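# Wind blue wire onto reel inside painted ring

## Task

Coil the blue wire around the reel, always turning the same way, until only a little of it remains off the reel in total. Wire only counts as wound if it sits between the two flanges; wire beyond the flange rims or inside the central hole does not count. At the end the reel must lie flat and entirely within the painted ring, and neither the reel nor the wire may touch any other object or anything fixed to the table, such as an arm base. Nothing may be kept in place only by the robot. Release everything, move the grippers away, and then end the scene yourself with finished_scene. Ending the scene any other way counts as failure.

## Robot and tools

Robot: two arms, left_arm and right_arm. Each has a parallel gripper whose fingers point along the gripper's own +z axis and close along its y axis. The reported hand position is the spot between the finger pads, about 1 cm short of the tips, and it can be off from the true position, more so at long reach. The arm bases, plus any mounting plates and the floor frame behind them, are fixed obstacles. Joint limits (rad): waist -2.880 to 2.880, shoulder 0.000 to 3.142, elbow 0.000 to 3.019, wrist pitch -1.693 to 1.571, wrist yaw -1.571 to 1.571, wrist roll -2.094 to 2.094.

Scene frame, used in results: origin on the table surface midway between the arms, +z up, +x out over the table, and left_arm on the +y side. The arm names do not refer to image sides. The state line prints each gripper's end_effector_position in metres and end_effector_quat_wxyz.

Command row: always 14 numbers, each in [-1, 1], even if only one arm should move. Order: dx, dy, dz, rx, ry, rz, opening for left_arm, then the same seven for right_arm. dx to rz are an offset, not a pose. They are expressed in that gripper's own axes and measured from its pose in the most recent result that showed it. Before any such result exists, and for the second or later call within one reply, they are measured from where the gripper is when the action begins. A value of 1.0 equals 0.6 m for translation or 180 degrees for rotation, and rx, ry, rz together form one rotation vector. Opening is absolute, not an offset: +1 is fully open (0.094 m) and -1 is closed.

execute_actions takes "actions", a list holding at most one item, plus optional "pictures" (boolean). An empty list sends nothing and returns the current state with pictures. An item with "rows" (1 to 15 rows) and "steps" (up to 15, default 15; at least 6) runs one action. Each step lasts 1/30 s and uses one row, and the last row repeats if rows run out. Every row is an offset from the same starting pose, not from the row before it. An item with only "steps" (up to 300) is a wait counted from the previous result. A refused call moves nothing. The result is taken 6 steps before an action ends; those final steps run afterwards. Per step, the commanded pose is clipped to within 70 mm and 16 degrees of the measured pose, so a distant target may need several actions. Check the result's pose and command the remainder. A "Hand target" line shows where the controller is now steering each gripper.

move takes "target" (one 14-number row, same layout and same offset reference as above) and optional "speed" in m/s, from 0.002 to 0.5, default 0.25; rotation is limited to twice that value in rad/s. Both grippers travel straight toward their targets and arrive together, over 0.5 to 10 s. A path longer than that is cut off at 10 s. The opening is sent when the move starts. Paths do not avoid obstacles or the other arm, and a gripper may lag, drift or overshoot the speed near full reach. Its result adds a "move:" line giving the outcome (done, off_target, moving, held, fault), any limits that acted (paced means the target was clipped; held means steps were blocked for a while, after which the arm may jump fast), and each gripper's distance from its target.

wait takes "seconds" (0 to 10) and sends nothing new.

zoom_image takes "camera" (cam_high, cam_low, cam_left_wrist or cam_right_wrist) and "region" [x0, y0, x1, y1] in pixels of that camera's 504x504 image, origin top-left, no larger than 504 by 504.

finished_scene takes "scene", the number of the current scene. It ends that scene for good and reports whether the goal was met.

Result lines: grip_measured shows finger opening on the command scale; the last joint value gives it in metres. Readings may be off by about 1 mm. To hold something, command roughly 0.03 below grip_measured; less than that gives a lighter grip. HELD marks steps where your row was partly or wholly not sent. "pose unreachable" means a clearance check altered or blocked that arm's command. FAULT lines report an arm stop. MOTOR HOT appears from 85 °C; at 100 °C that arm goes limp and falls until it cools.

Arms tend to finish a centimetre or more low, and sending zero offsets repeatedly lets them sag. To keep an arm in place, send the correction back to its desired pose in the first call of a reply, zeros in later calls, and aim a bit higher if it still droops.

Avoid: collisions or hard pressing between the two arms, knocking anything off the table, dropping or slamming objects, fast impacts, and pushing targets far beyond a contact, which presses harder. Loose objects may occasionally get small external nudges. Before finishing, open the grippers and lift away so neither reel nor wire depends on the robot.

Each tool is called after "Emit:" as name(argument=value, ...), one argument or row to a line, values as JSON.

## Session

Emit:
execute_actions(
  actions=[],
)

Scene clock: 0.00 s of 4800.00 s.
left_arm: end_effector_position=(+0.2307, +0.1047, +0.2808) grip_measured=+1.000 end_effector_quat_wxyz=(-0.013, +0.135, +0.991, -0.015) | right_arm: end_effector_position=(+0.0970, -0.7657, +0.3815) grip_measured=+1.000 end_effector_quat_wxyz=(+0.286, +0.069, +0.847, -0.443)
Joint positions: left_arm=[-0.618  0.998  0.868 -1.455 -0.002 -0.339  0.094] | right_arm=[-1.398  1.202  0.962 -0.235 -0.468 -1.152  0.094]
Joint velocities: left_arm=[-0.015 -0.015 -0.002  0.012 -0.051 -0.007  0.   ] | right_arm=[-0.005 -0.015 -0.007  0.002 -0.051 -0.095  0.   ]
Hand target (left_arm): +0.237, +0.101, +0.291; -0.001, +0.134, +0.991, -0.021
Hand target (right_arm): +0.097, -0.772, +0.395; +0.286, +0.065, +0.841, -0.454

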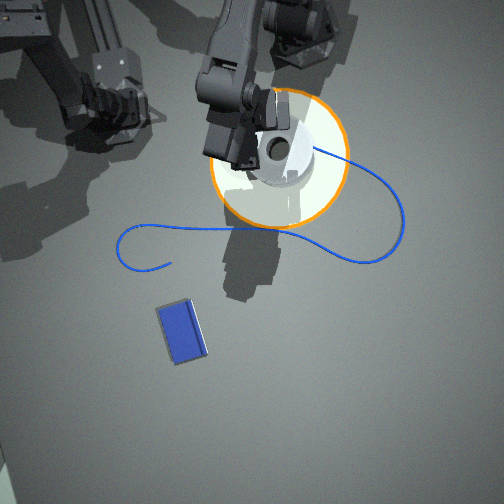

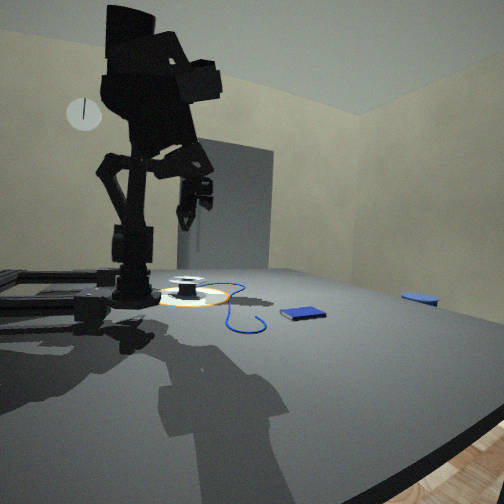

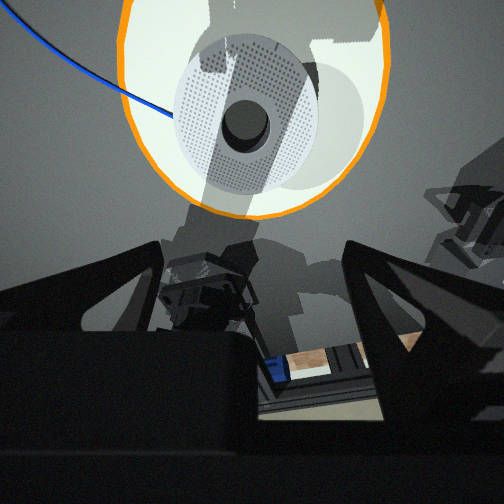

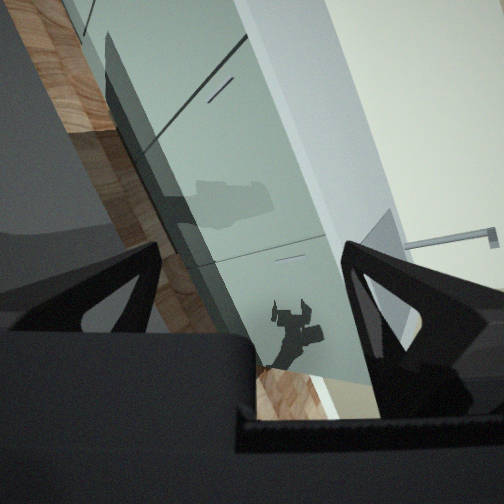

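Emit:
zoom_image(
  camera="cam_high",
  region=[195, 75, 365, 245],
)

Emit:
zoom_image(
  camera="cam_low",
  region=[140, 255, 280, 345],
)

Emit:
zoom_image(
  camera="cam_left_wrist",
  region=[100, 0, 400, 230],
)

Emit:
zoom_image(
  camera="cam_high",
  region=[90, 200, 260, 370],
)

Region (195, 75, 365, 245) of cam_high's 504x504 image, scaled by 2.965, with more detail than that image has.

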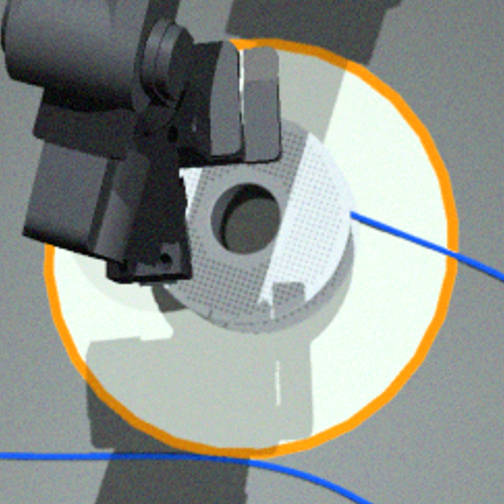

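Region (140, 255, 280, 345) of cam_low's 504x504 image, scaled by 3.600, with more detail than that image has; it fills the top 324 rows of this view, and the rest is white.

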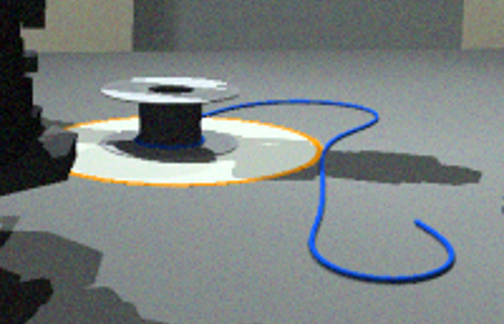

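Region (100, 0, 400, 230) of cam_left_wrist's 504x504 image, scaled by 1.680, with more detail than that image has; it fills the top 386 rows of this view, and the rest is white.

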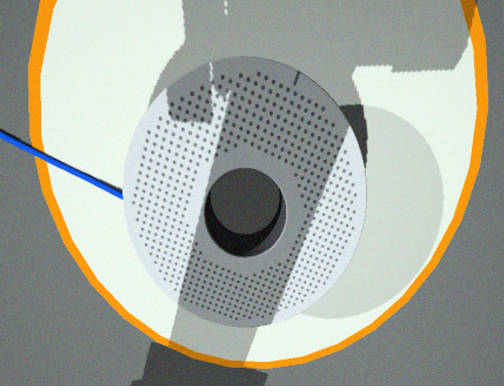

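Region (90, 200, 260, 370) of cam_high's 504x504 image, scaled by 2.965, with more detail than that image has.

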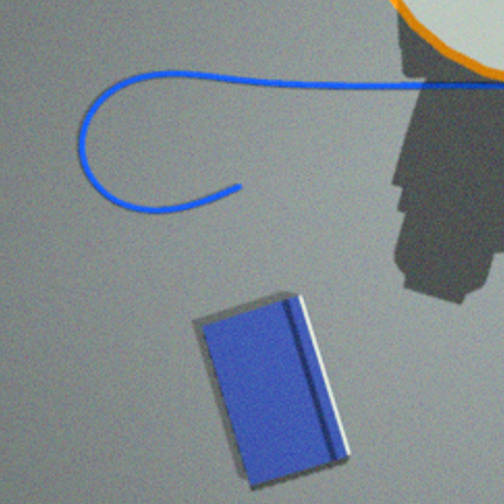

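Emit:
move(
  target=[-0.0835,-0.061,0.31,-0.013,0.010,0.786,1, -0.0377,0.6947,-0.197,-0.373,0.0186,-0.343,1],
  speed=0.5,
)

Scene clock: 12.03 s of 4800.00 s.
left_arm: end_effector_position=(+0.2673, +0.0534, +0.0988) grip_measured=+1.000 end_effector_quat_wxyz=(+0.001, +0.977, +0.211, +0.001) | right_arm: end_effector_position=(+0.2366, -0.4204, +0.1592) grip_measured=+1.000 end_effector_quat_wxyz=(+0.021, -0.502, +0.864, -0.009)
Joint positions: left_arm=[-0.684  1.417  0.661 -0.819 -0.042  2.04   0.094] | right_arm=[-0.548  1.135  0.651 -1.022 -0.014 -1.802  0.094]
Joint velocities: left_arm=[-0.015  0.005  0.007  0.002  0.037 -0.051  0.   ] | right_arm=[ 0.005 -0.015  0.007 -0.007 -0.051 -0.037  0.   ]
Hand target (left_arm): +0.263, +0.051, +0.094; +0.000, +0.980, +0.200, -0.001
Hand target (right_arm): +0.233, -0.417, +0.155; +0.016, -0.500, +0.866, +0.001
Off the commanded pose (left_arm): 0.006 m, 1 deg.
Off the commanded pose (right_arm): 0.019 m, 3 deg.
Kept back: nothing.
After step 90, 5.80 s passed at rest.
move: off_target (right_arm)

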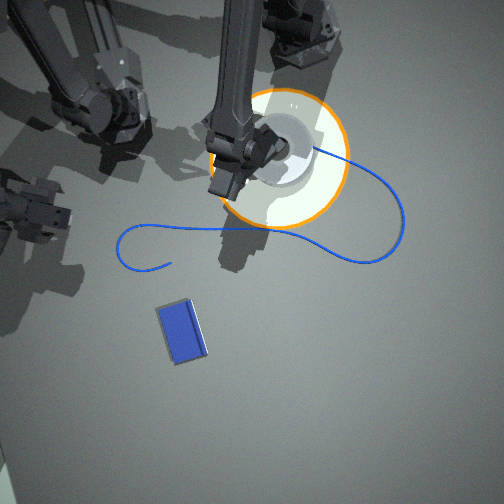

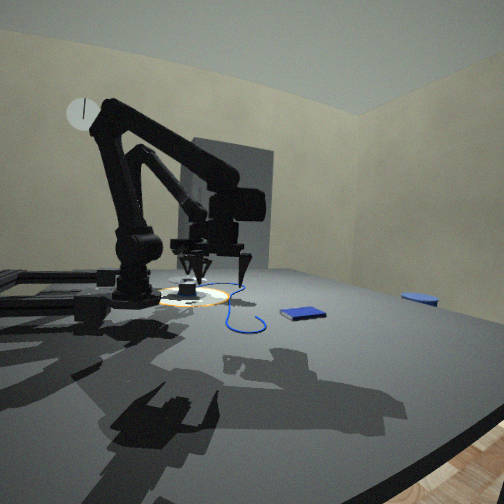

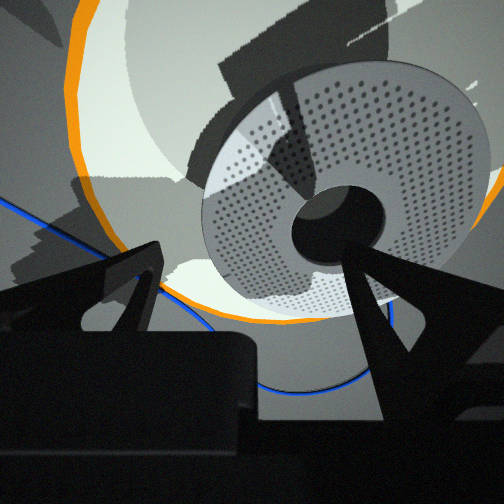

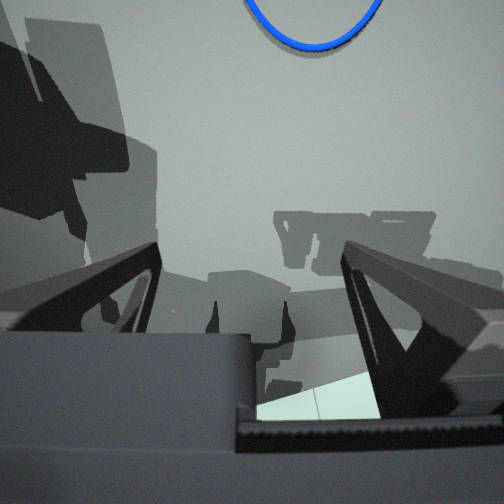

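Emit:
move(
  target=[-0.003,-0.004,0.073,0,0,0,1, 0,0,0,0,0,0,1],
  speed=0.15,
)

Emit:
execute_actions(
  actions=[
    {"rows": [[0,0,0,0,0,0,0.8, 0,0,0,0,0,0,1],[0,0,0,0,0,0,0.65, 0,0,0,0,0,0,1],[0,0,0,0,0,0,0.5, 0,0,0,0,0,0,1],[0,0,0,0,0,0,0.4, 0,0,0,0,0,0,1],[0,0,0,0,0,0,0.32, 0,0,0,0,0,0,1],[0,0,0,0,0,0,0.26, 0,0,0,0,0,0,1],[0,0,0,0,0,0,0.21, 0,0,0,0,0,0,1],[0,0,0,0,0,0,0.17, 0,0,0,0,0,0,1],[0,0,0,0,0,0,0.14, 0,0,0,0,0,0,1],[0,0,0,0,0,0,0.12, 0,0,0,0,0,0,1],[0,0,0,0,0,0,0.10, 0,0,0,0,0,0,1]], "steps": 12},
  ],
)

Emit:
execute_actions(
  actions=[
    {"steps": 10},
  ],
  pictures=true,
)

Scene clock: 15.47 s of 4800.00 s.
left_arm: end_effector_position=(+0.2644, +0.0536, +0.0576) grip_measured=+1.000 end_effector_quat_wxyz=(+0.000, +0.978, +0.210, +0.001) | right_arm: end_effector_position=(+0.2366, -0.4204, +0.1592) grip_measured=+1.000 end_effector_quat_wxyz=(+0.021, -0.502, +0.865, -0.009)
Joint positions: left_arm=[-0.684  1.52   0.615 -0.672 -0.042  2.043  0.094] | right_arm=[-0.548  1.135  0.651 -1.022 -0.014 -1.802  0.094]
Joint velocities: left_arm=[-0.015 -0.005  0.002 -0.032  0.007  0.007  0.   ] | right_arm=[-0.015  0.005 -0.012  0.012 -0.022  0.022  0.   ]
Hand target (left_arm): +0.265, +0.055, +0.055; +0.001, +0.977, +0.211, +0.001
Hand target (right_arm): +0.237, -0.420, +0.159; +0.021, -0.502, +0.864, -0.009
Off the commanded pose (left_arm): 0.003 m, 0 deg.
Off the commanded pose (right_arm): 0.000 m, 0 deg.
Kept back: nothing.
move: done

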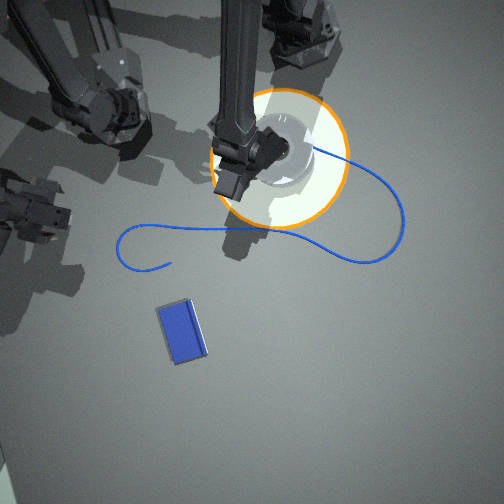

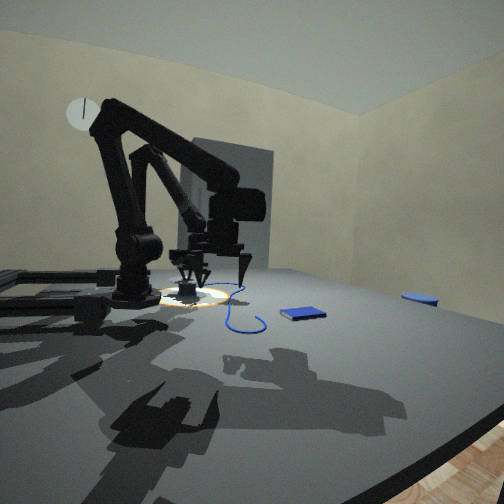

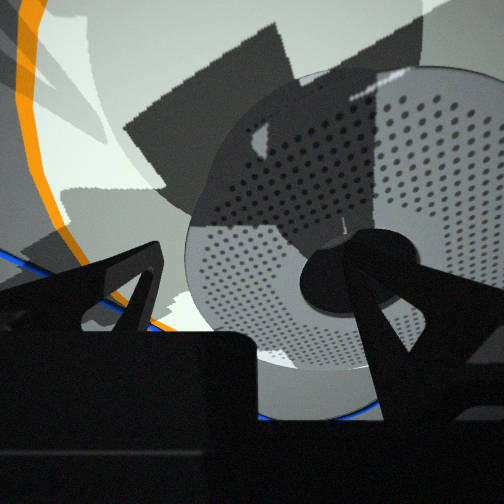

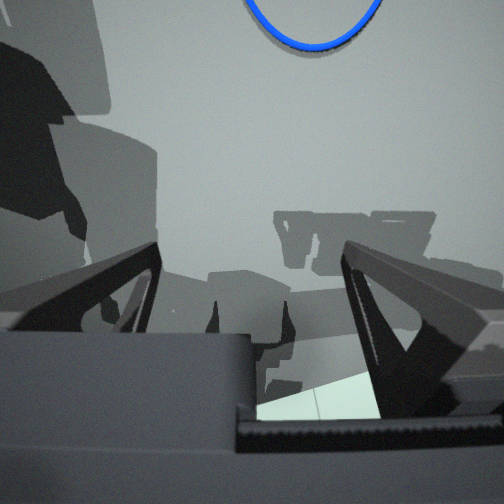

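Scene clock: 15.67 s of 4800.00 s.
left_arm: end_effector_position=(+0.2644, +0.0536, +0.0576) grip_measured=+0.295 end_effector_quat_wxyz=(+0.000, +0.978, +0.210, +0.001) | right_arm: end_effector_position=(+0.2366, -0.4204, +0.1592) grip_measured=+1.000 end_effector_quat_wxyz=(+0.021, -0.502, +0.865, -0.009)
Joint positions: left_arm=[-0.684  1.52   0.615 -0.672 -0.042  2.043  0.061] | right_arm=[-0.548  1.135  0.651 -1.022 -0.014 -1.802  0.094]
Joint velocities: left_arm=[ 0.005 -0.005  0.002 -0.007 -0.007 -0.007 -0.066] | right_arm=[ 0.005 -0.005 -0.002 -0.002  0.007  0.139  0.   ]
Steps of this call (steps 1 to 6: the first 6 steps of this action). Readings (end_effector_position):
1: left_arm (+0.2644, +0.0536, +0.0576) | right_arm (+0.2366, -0.4204, +0.1592)
2: left_arm (+0.2644, +0.0536, +0.0576) | right_arm (+0.2366, -0.4204, +0.1592)
4: left_arm (+0.2644, +0.0536, +0.0576) | right_arm (+0.2366, -0.4204, +0.1592)
6: the state above

Scene clock: 16.00 s of 4800.00 s.
left_arm: end_effector_position=(+0.2644, +0.0537, +0.0576) grip_measured=+0.133 end_effector_quat_wxyz=(-0.000, +0.978, +0.210, +0.001) | right_arm: end_effector_position=(+0.2366, -0.4204, +0.1592) grip_measured=+1.000 end_effector_quat_wxyz=(+0.021, -0.502, +0.865, -0.009)
Joint positions: left_arm=[-0.684  1.52   0.615 -0.672 -0.042  2.043  0.053] | right_arm=[-0.548  1.135  0.651 -1.022 -0.014 -1.802  0.094]
Joint velocities: left_arm=[ 0.005  0.015 -0.007  0.002 -0.007  0.022 -0.   ] | right_arm=[-0.015  0.005 -0.007  0.002 -0.066 -0.007  0.   ]
Hand target (left_arm): +0.264, +0.054, +0.058; +0.000, +0.978, +0.210, +0.001
Hand target (right_arm): +0.237, -0.420, +0.159; +0.021, -0.502, +0.865, -0.009
Off the commanded pose (left_arm): 0.000 m, 0 deg.
Off the commanded pose (right_arm): 0.000 m, 0 deg.
Kept back: nothing.
Steps of this call (steps 1 to 6: the last 6 steps of your previous action; steps 7 to 10: nothing new was sent). Readings (end_effector_position):
1: left_arm (+0.2644, +0.0536, +0.0576) | right_arm (+0.2366, -0.4204, +0.1592)
2: left_arm (+0.2645, +0.0537, +0.0576) | right_arm (+0.2366, -0.4204, +0.1592)
4: left_arm (+0.2644, +0.0537, +0.0576) | right_arm (+0.2366, -0.4204, +0.1592)
8: left_arm (+0.2644, +0.0537, +0.0576) | right_arm (+0.2366, -0.4204, +0.1592)
10: the state above

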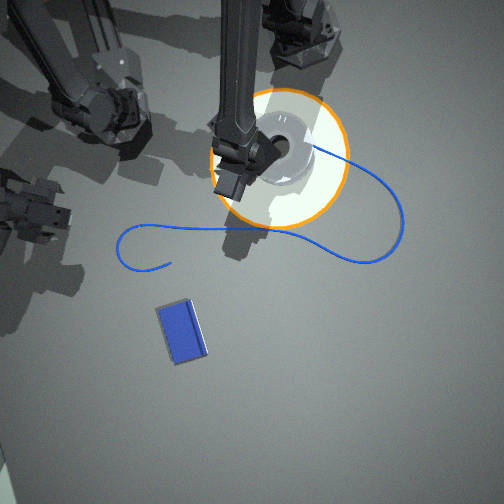

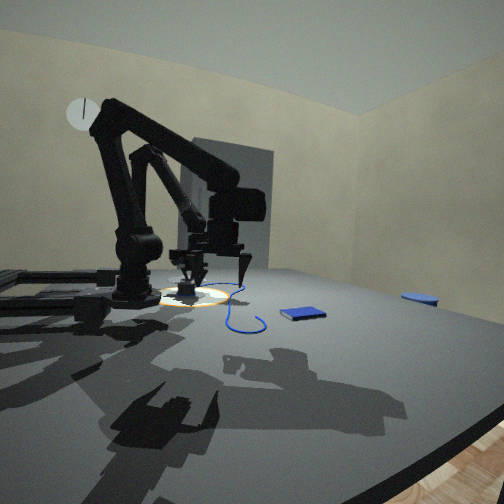

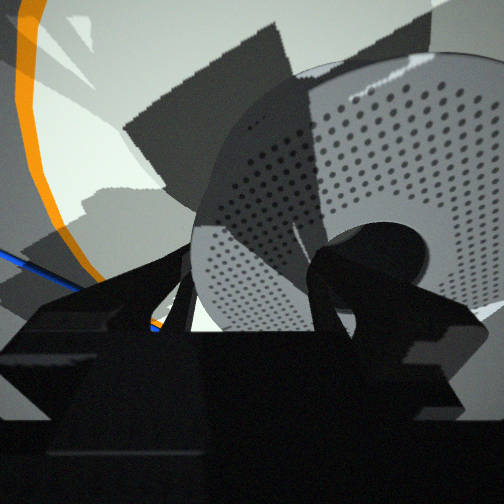

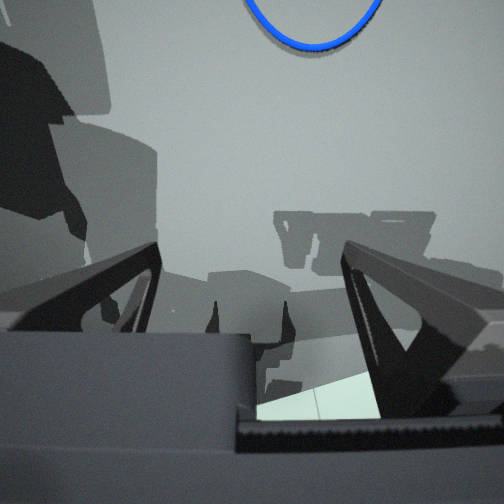

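Emit:
move(
  target=[0.0993,-0.0922,0.003,0,0,-0.643,0.105, 0,0,0,0,0,0,1],
  speed=0.5,
)

Emit:
move(
  target=[0.0865,-0.1325,0.005,0,0,-0.667,0.105, 0,0,0,0,0,0,1],
  speed=0.5,
)

Scene clock: 19.33 s of 4800.00 s.
left_arm: end_effector_position=(+0.2977, +0.1225, +0.0575) grip_measured=+0.134 end_effector_quat_wxyz=(-0.001, +0.360, +0.933, -0.003) | right_arm: end_effector_position=(+0.2366, -0.4204, +0.1592) grip_measured=+1.000 end_effector_quat_wxyz=(+0.021, -0.502, +0.865, -0.009)
Joint positions: left_arm=[-0.427  1.493  0.597 -0.672 -0.034  0.318  0.053] | right_arm=[-0.548  1.135  0.651 -1.022 -0.014 -1.802  0.094]
Joint velocities: left_arm=[-0.015 -0.015  0.017 -0.007 -0.066  0.007 -0.   ] | right_arm=[-0.005 -0.005  0.002 -0.017 -0.007 -0.051  0.   ]
Hand target (left_arm): +0.297, +0.129, +0.056; +0.001, +0.343, +0.939, +0.001
Hand target (right_arm): +0.237, -0.420, +0.159; +0.021, -0.502, +0.865, -0.009
Off the commanded pose (left_arm): 0.006 m, 2 deg.
Off the commanded pose (right_arm): 0.000 m, 0 deg.
Kept back: nothing.
move: done

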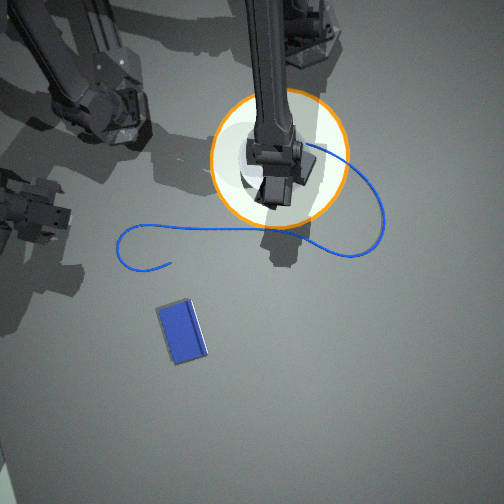

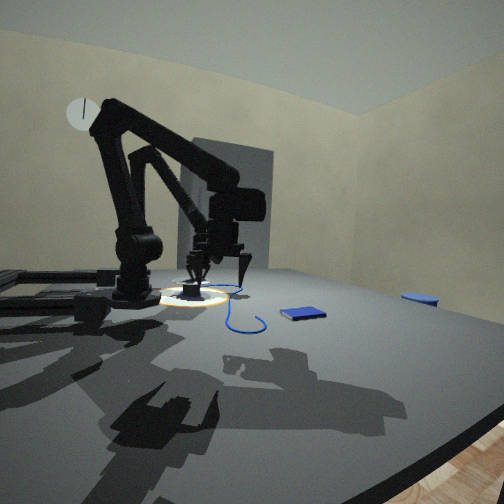

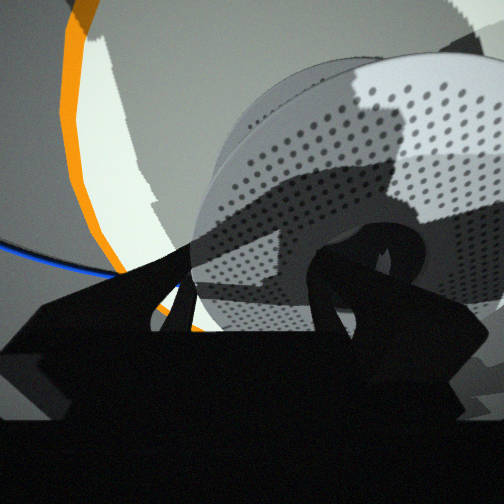

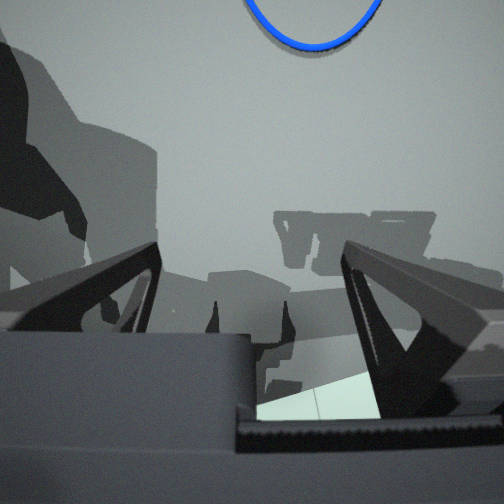

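Scene clock: 22.20 s of 4800.00 s.
left_arm: end_effector_position=(+0.2141, +0.0945, +0.0580) grip_measured=+0.134 end_effector_quat_wxyz=(-0.003, -0.622, +0.783, -0.008) | right_arm: end_effector_position=(+0.2366, -0.4204, +0.1592) grip_measured=+1.000 end_effector_quat_wxyz=(+0.021, -0.502, +0.865, -0.009)
Joint positions: left_arm=[-0.674  1.348  0.436 -0.651 -0.03  -2.008  0.053] | right_arm=[-0.548  1.135  0.651 -1.022 -0.014 -1.802  0.094]
Joint velocities: left_arm=[-0.015 -0.015  0.007 -0.002  0.037  0.007 -0.   ] | right_arm=[-0.015 -0.015  0.007 -0.017 -0.051  0.007  0.   ]
Hand target (left_arm): +0.205, +0.099, +0.055; -0.004, -0.628, +0.778, -0.001
Hand target (right_arm): +0.237, -0.420, +0.159; +0.021, -0.502, +0.865, -0.009
Off the commanded pose (left_arm): 0.010 m, 1 deg.
Off the commanded pose (right_arm): 0.000 m, 0 deg.
Kept back: nothing.
move: done

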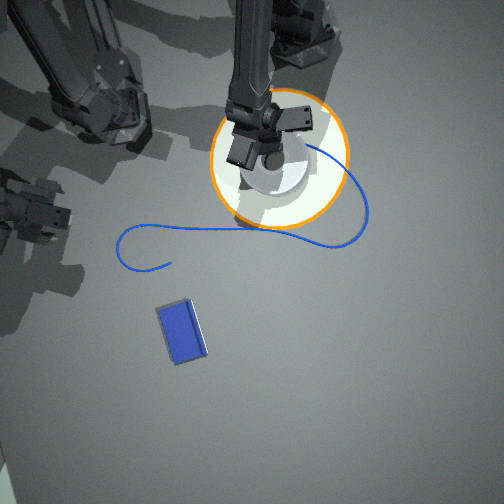

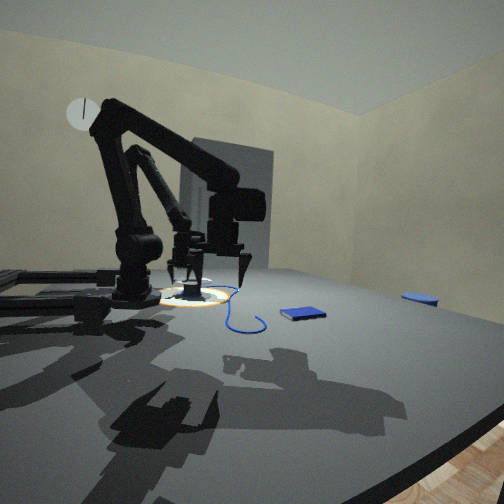

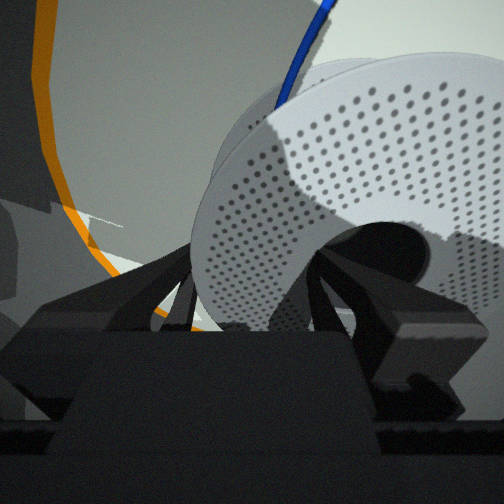

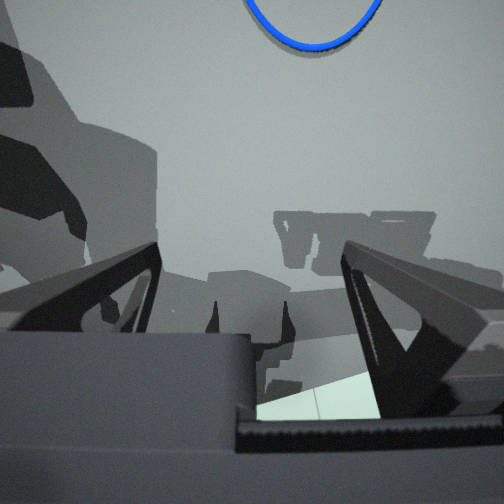

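Emit:
move(
  target=[-0.0837,-0.1005,-0.015,0,0,0.4306,1, 0,0,0,0,0,0,1],
  speed=0.5,
)

Emit:
move(
  target=[-0.1197,-0.0902,-0.009,0,0,0.4306,1, 0,0,0,0,0,0,1],
  speed=0.5,
)

Emit:
move(
  target=[-0.1117,-0.056,-0.004,0,0,0.4333,1, 0,0,0,0,0,0,1],
  speed=0.5,
)

Scene clock: 25.33 s of 4800.00 s.
left_arm: end_effector_position=(+0.2678, +0.1336, +0.0611) grip_measured=+0.999 end_effector_quat_wxyz=(-0.003, +0.007, +1.000, -0.004) | right_arm: end_effector_position=(+0.2366, -0.4204, +0.1592) grip_measured=+1.000 end_effector_quat_wxyz=(+0.021, -0.502, +0.865, -0.009)
Joint positions: left_arm=[-0.434  1.405  0.515 -0.679 -0.032 -0.412  0.094] | right_arm=[-0.548  1.135  0.651 -1.022 -0.014 -1.802  0.094]
Joint velocities: left_arm=[-0.005 -0.015  0.002 -0.017 -0.007  0.022  0.   ] | right_arm=[-0.015  0.005  0.012  0.012 -0.051  0.081  0.   ]
Hand target (left_arm): +0.284, +0.130, +0.067; +0.004, +0.005, +1.000, -0.008
Hand target (right_arm): +0.237, -0.420, +0.159; +0.021, -0.502, +0.865, -0.009
Off the commanded pose (left_arm): 0.018 m, 1 deg.
Off the commanded pose (right_arm): 0.000 m, 0 deg.
Kept back: nothing.
move: off_target (left_arm)

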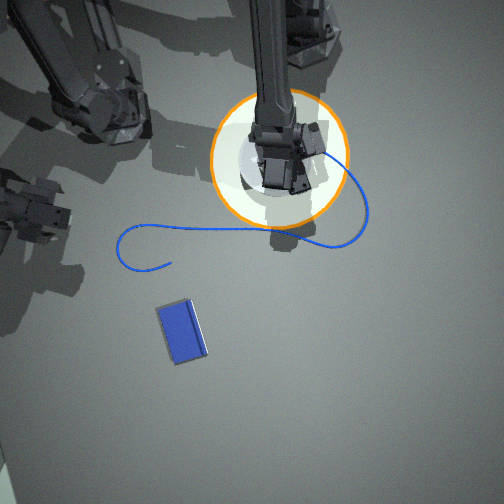

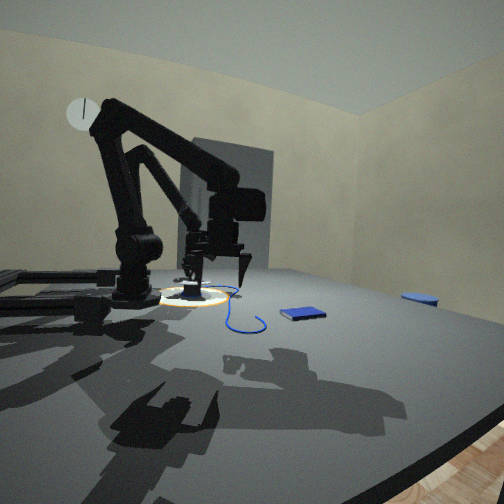

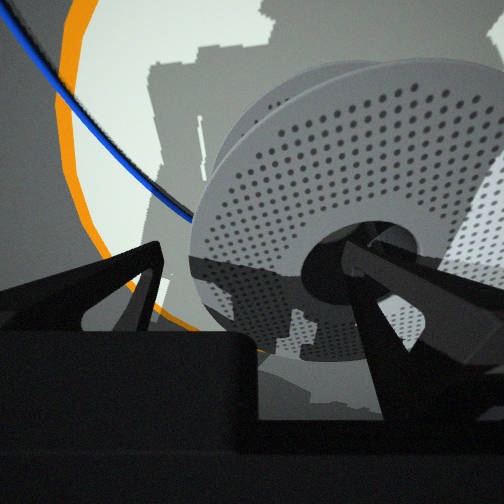

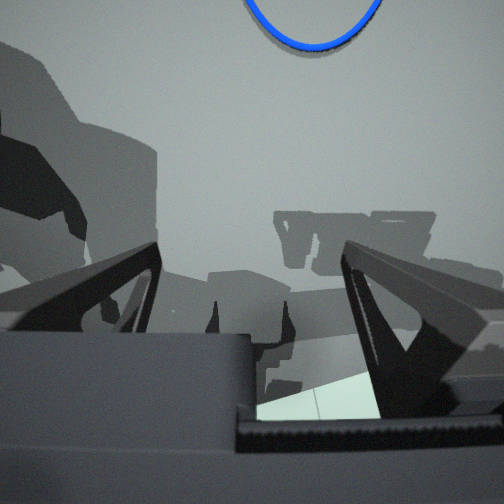

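Scene clock: 27.43 s of 4800.00 s.
left_arm: end_effector_position=(+0.3259, +0.0894, +0.0614) grip_measured=+0.999 end_effector_quat_wxyz=(-0.006, +0.622, +0.783, -0.005) | right_arm: end_effector_position=(+0.2366, -0.4204, +0.1592) grip_measured=+1.000 end_effector_quat_wxyz=(+0.021, -0.502, +0.865, -0.009)
Joint positions: left_arm=[-0.483  1.581  0.718 -0.721 -0.035  0.868  0.094] | right_arm=[-0.548  1.135  0.651 -1.022 -0.014 -1.802  0.094]
Joint velocities: left_arm=[-0.024 -0.005 -0.007 -0.002  0.081 -0.007 -0.001] | right_arm=[-0.015 -0.005 -0.012 -0.002  0.007  0.007  0.   ]
Hand target (left_arm): +0.338, +0.078, +0.067; +0.001, +0.631, +0.776, -0.005
Hand target (right_arm): +0.237, -0.420, +0.159; +0.021, -0.502, +0.865, -0.009
Off the commanded pose (left_arm): 0.018 m, 2 deg.
Off the commanded pose (right_arm): 0.000 m, 0 deg.
Kept back: nothing.
move: off_target (left_arm)

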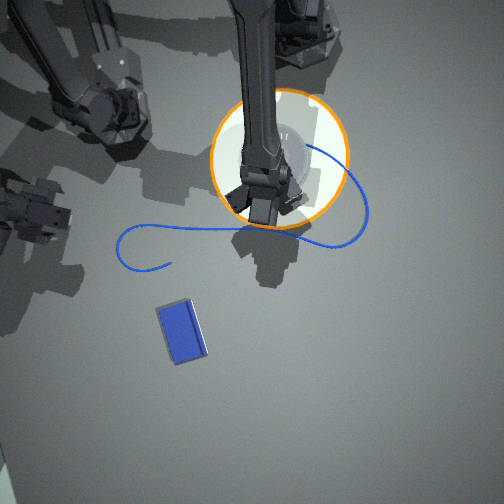

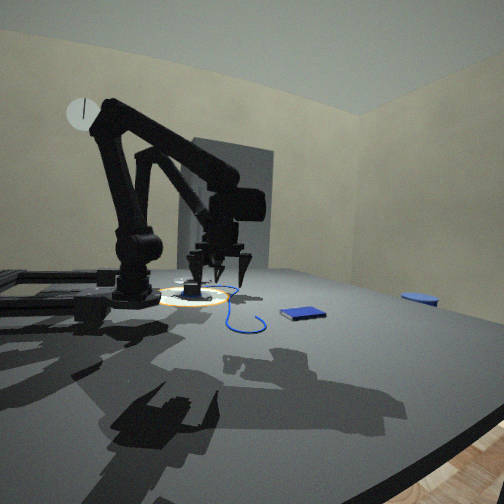

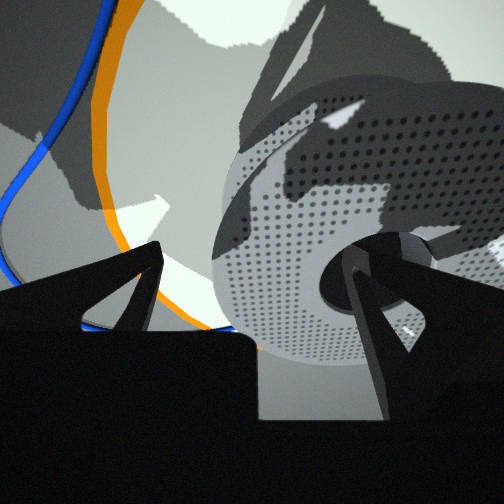

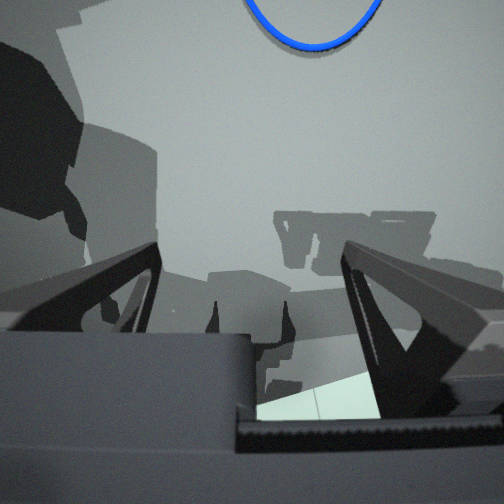

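Scene clock: 29.50 s of 4800.00 s.
left_arm: end_effector_position=(+0.2967, +0.0299, +0.0589) grip_measured=+0.999 end_effector_quat_wxyz=(-0.008, +0.974, +0.227, -0.012) | right_arm: end_effector_position=(+0.2366, -0.4204, +0.1592) grip_measured=+1.000 end_effector_quat_wxyz=(+0.021, -0.502, +0.865, -0.009)
Joint positions: left_arm=[-0.675  1.619  0.747 -0.733 -0.033  2.015  0.094] | right_arm=[-0.548  1.135  0.651 -1.022 -0.014 -1.802  0.094]
Joint velocities: left_arm=[-0.005  0.005 -0.007 -0.002 -0.037  0.022 -0.   ] | right_arm=[-0.005  0.005  0.012  0.007 -0.037 -0.007  0.   ]
Hand target (left_arm): +0.307, +0.017, +0.064; -0.002, +0.976, +0.217, -0.008
Hand target (right_arm): +0.237, -0.420, +0.159; +0.021, -0.502, +0.865, -0.009
Off the commanded pose (left_arm): 0.018 m, 2 deg.
Off the commanded pose (right_arm): 0.000 m, 0 deg.
Kept back: nothing.
move: off_target (left_arm)

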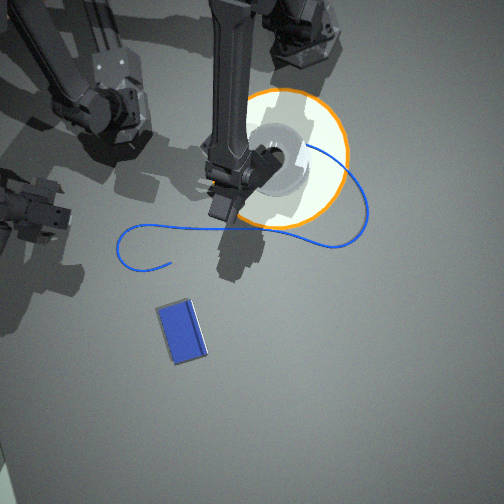

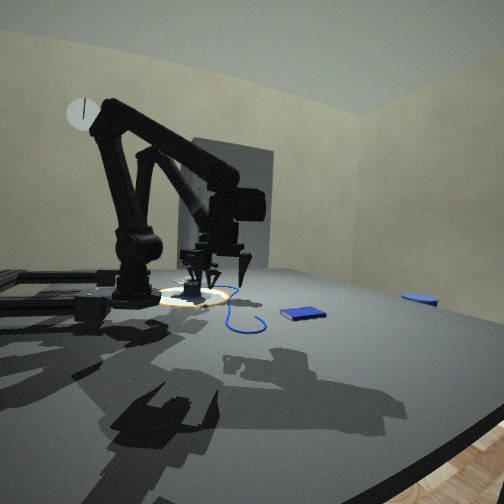

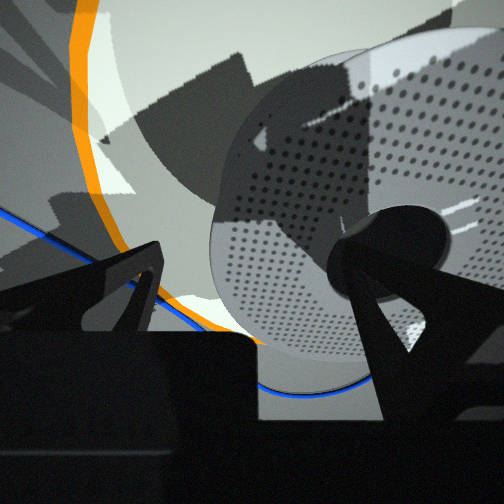

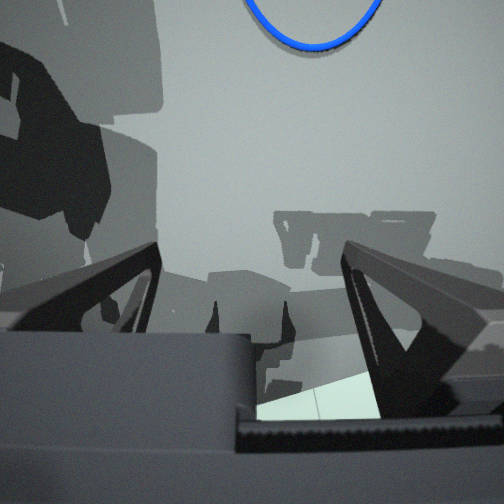

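Emit:
execute_actions(
  actions=[
    {"rows": [[-0.006,-0.008,0,-0.003,0.003,0,0.9, 0,0,0,0,0,0,1],[-0.011,-0.016,0.002,-0.0067,0.0063,0,0.8, 0,0,0,0,0,0,1],[-0.016,-0.024,0.003,-0.0067,0.0063,0,0.7, 0,0,0,0,0,0,1],[-0.016,-0.024,0.003,-0.0067,0.0063,0,0.6, 0,0,0,0,0,0,1],[-0.016,-0.024,0.003,-0.0067,0.0063,0,0.5, 0,0,0,0,0,0,1],[-0.016,-0.024,0.003,-0.0067,0.0063,0,0.41, 0,0,0,0,0,0,1],[-0.016,-0.024,0.003,-0.0067,0.0063,0,0.33, 0,0,0,0,0,0,1],[-0.016,-0.024,0.003,-0.0067,0.0063,0,0.26, 0,0,0,0,0,0,1],[-0.016,-0.024,0.003,-0.0067,0.0063,0,0.21, 0,0,0,0,0,0,1],[-0.016,-0.024,0.003,-0.0067,0.0063,0,0.17, 0,0,0,0,0,0,1],[-0.016,-0.024,0.003,-0.0067,0.0063,0,0.14, 0,0,0,0,0,0,1],[-0.016,-0.024,0.003,-0.0067,0.0063,0,0.105, 0,0,0,0,0,0,1]], "steps": 12},
  ],
)

Emit:
move(
  target=[0.0837,-0.145,0.003,0,0,-0.633,0.105, 0,0,0,0,0,0,1],
  speed=0.5,
)

Emit:
move(
  target=[0.0925,-0.137,0.005,0,0,-0.667,0.105, 0,0,0,0,0,0,1],
  speed=0.5,
)

Scene clock: 30.70 s of 4800.00 s.
left_arm: end_effector_position=(+0.2817, +0.0424, +0.0528) grip_measured=+0.458 end_effector_quat_wxyz=(-0.010, +0.974, +0.227, -0.010) | right_arm: end_effector_position=(+0.2366, -0.4204, +0.1592) grip_measured=+1.000 end_effector_quat_wxyz=(+0.021, -0.502, +0.865, -0.009)
Joint positions: left_arm=[-0.675  1.594  0.688 -0.7   -0.038  2.016  0.069] | right_arm=[-0.548  1.135  0.651 -1.022 -0.014 -1.802  0.094]
Joint velocities: left_arm=[-0.005 -0.122 -0.173  0.076  0.037  0.022 -0.093] | right_arm=[-0.005  0.005 -0.017  0.002  0.022  0.037  0.   ]
Steps of this call (steps 1 to 30: nothing new was sent; steps 31 to 36: the first 6 steps of this action). Readings (end_effector_position):
31: left_arm (+0.2962, +0.0304, +0.0585) | right_arm (+0.2366, -0.4204, +0.1592)
32: left_arm (+0.2955, +0.0314, +0.0575) | right_arm (+0.2366, -0.4204, +0.1592)
34: left_arm (+0.2895, +0.0365, +0.0547) | right_arm (+0.2366, -0.4204, +0.1592)
36: the state above

Scene clock: 33.77 s of 4800.00 s.
left_arm: end_effector_position=(+0.2846, +0.1363, +0.0546) grip_measured=+0.135 end_effector_quat_wxyz=(-0.018, +0.368, +0.930, -0.008) | right_arm: end_effector_position=(+0.2366, -0.4204, +0.1592) grip_measured=+1.000 end_effector_quat_wxyz=(+0.021, -0.502, +0.865, -0.009)
Joint positions: left_arm=[-0.395  1.48   0.57  -0.693 -0.024  0.365  0.053] | right_arm=[-0.548  1.135  0.651 -1.022 -0.014 -1.802  0.094]
Joint velocities: left_arm=[-0.005 -0.015  0.002  0.002 -0.051 -0.095 -0.   ] | right_arm=[ 0.005  0.005 -0.012 -0.012 -0.051 -0.022  0.   ]
Hand target (left_arm): +0.288, +0.145, +0.053; -0.013, +0.340, +0.940, +0.004
Hand target (right_arm): +0.237, -0.420, +0.159; +0.021, -0.502, +0.865, -0.009
Off your previous action's commanded pose (left_arm): 0.007 m, 2 deg at its last step (step 6 of this call).
Off your previous action's commanded pose (right_arm): 0.000 m, 0 deg at its last step (step 6 of this call).
Off the commanded pose (left_arm): 0.008 m, 4 deg.
Off the commanded pose (right_arm): 0.000 m, 0 deg.
Kept back: nothing.
move: off_target (left_arm)

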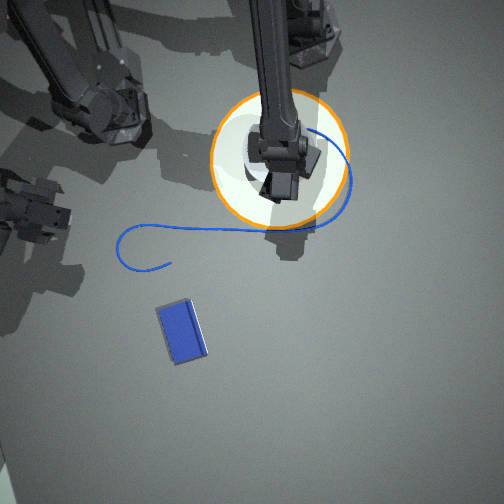

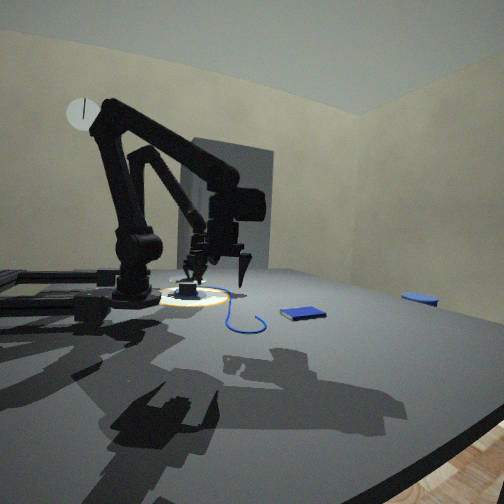

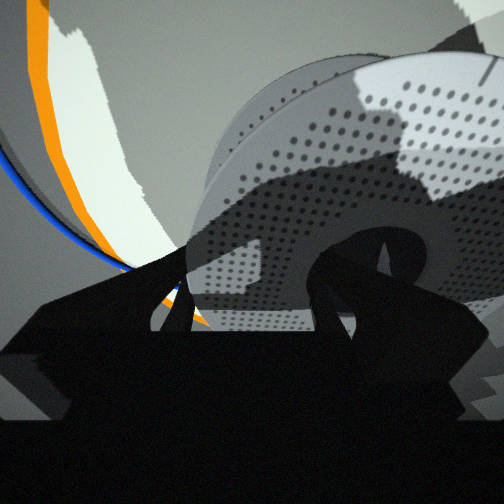

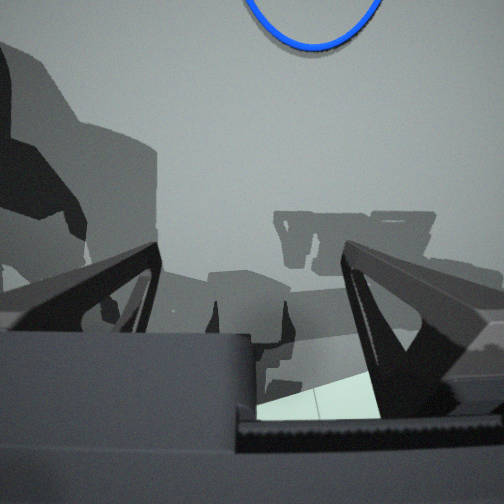

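Scene clock: 36.63 s of 4800.00 s.
left_arm: end_effector_position=(+0.1989, +0.1075, +0.0604) grip_measured=+0.135 end_effector_quat_wxyz=(-0.015, -0.613, +0.790, -0.003) | right_arm: end_effector_position=(+0.2366, -0.4204, +0.1592) grip_measured=+1.000 end_effector_quat_wxyz=(+0.021, -0.502, +0.865, -0.009)
Joint positions: left_arm=[-0.655  1.292  0.398 -0.685 -0.01  -1.968  0.053] | right_arm=[-0.548  1.135  0.651 -1.022 -0.014 -1.802  0.094]
Joint velocities: left_arm=[-0.024 -0.005  0.007 -0.027  0.037 -0.095 -0.   ] | right_arm=[-0.005 -0.005  0.007  0.002 -0.037  0.037  0.   ]
Hand target (left_arm): +0.188, +0.114, +0.056; -0.017, -0.622, +0.783, +0.012
Hand target (right_arm): +0.237, -0.420, +0.159; +0.021, -0.502, +0.865, -0.009
Off the commanded pose (left_arm): 0.014 m, 2 deg.
Off the commanded pose (right_arm): 0.000 m, 0 deg.
Kept back: nothing.
move: off_target (left_arm)

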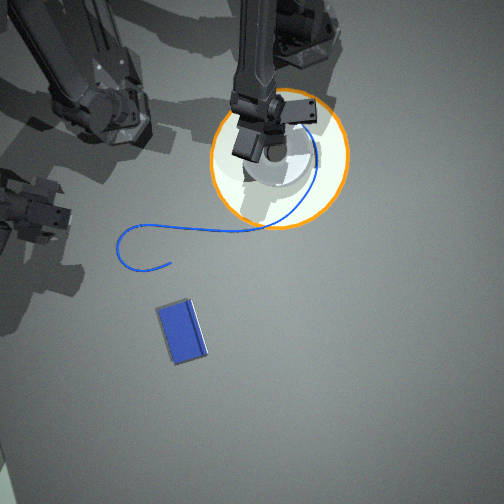

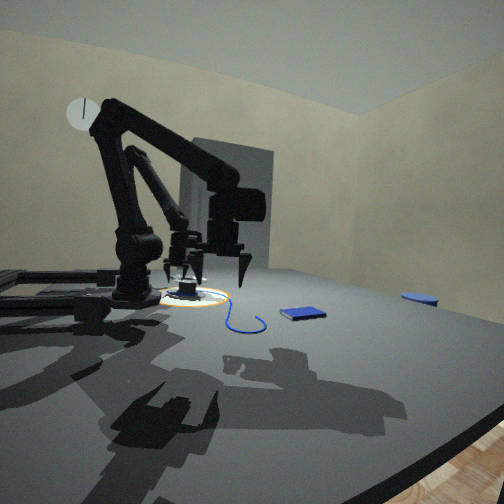

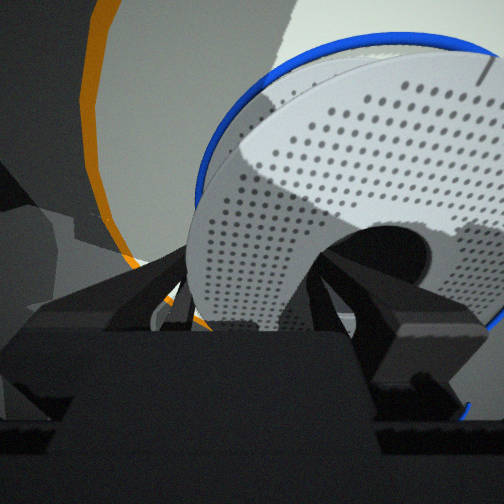

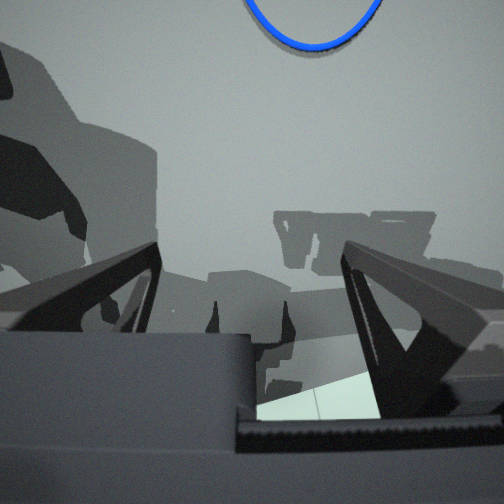

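Emit:
zoom_image(
  camera="cam_left_wrist",
  region=[170, 10, 504, 260],
)

Emit:
zoom_image(
  camera="cam_high",
  region=[195, 75, 365, 245],
)

Emit:
zoom_image(
  camera="cam_low",
  region=[150, 260, 250, 320],
)

Region (170, 10, 504, 260) of cam_left_wrist's 504x504 image, scaled by 1.509, with more detail than that image has; it fills the top 377 rows of this view, and the rest is white.

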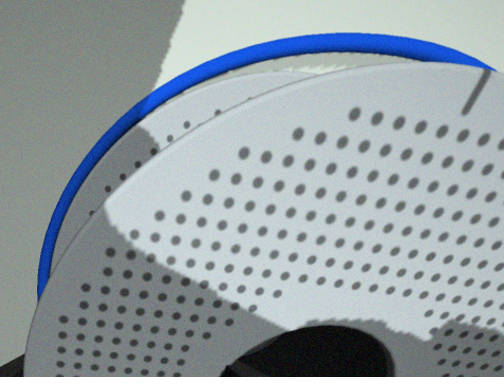

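Region (195, 75, 365, 245) of cam_high's 504x504 image, scaled by 2.965, with more detail than that image has.

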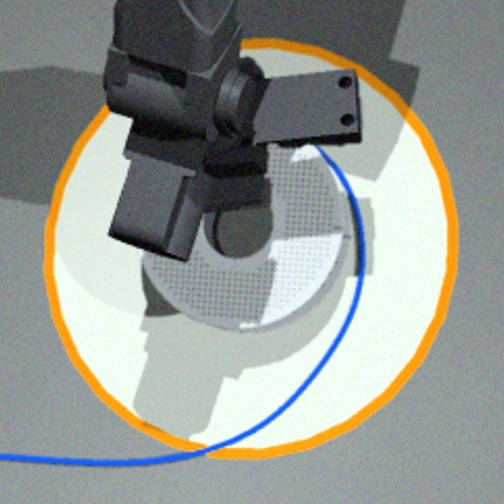

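Region (150, 260, 250, 320) of cam_low's 504x504 image, scaled by 5.040, with more detail than that image has; it fills the top 302 rows of this view, and the rest is white.

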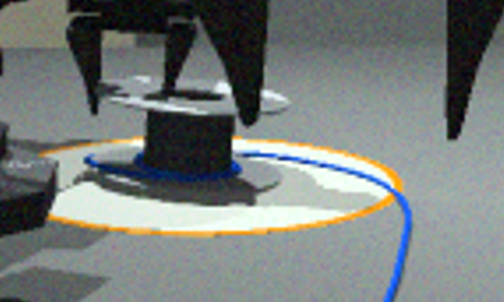

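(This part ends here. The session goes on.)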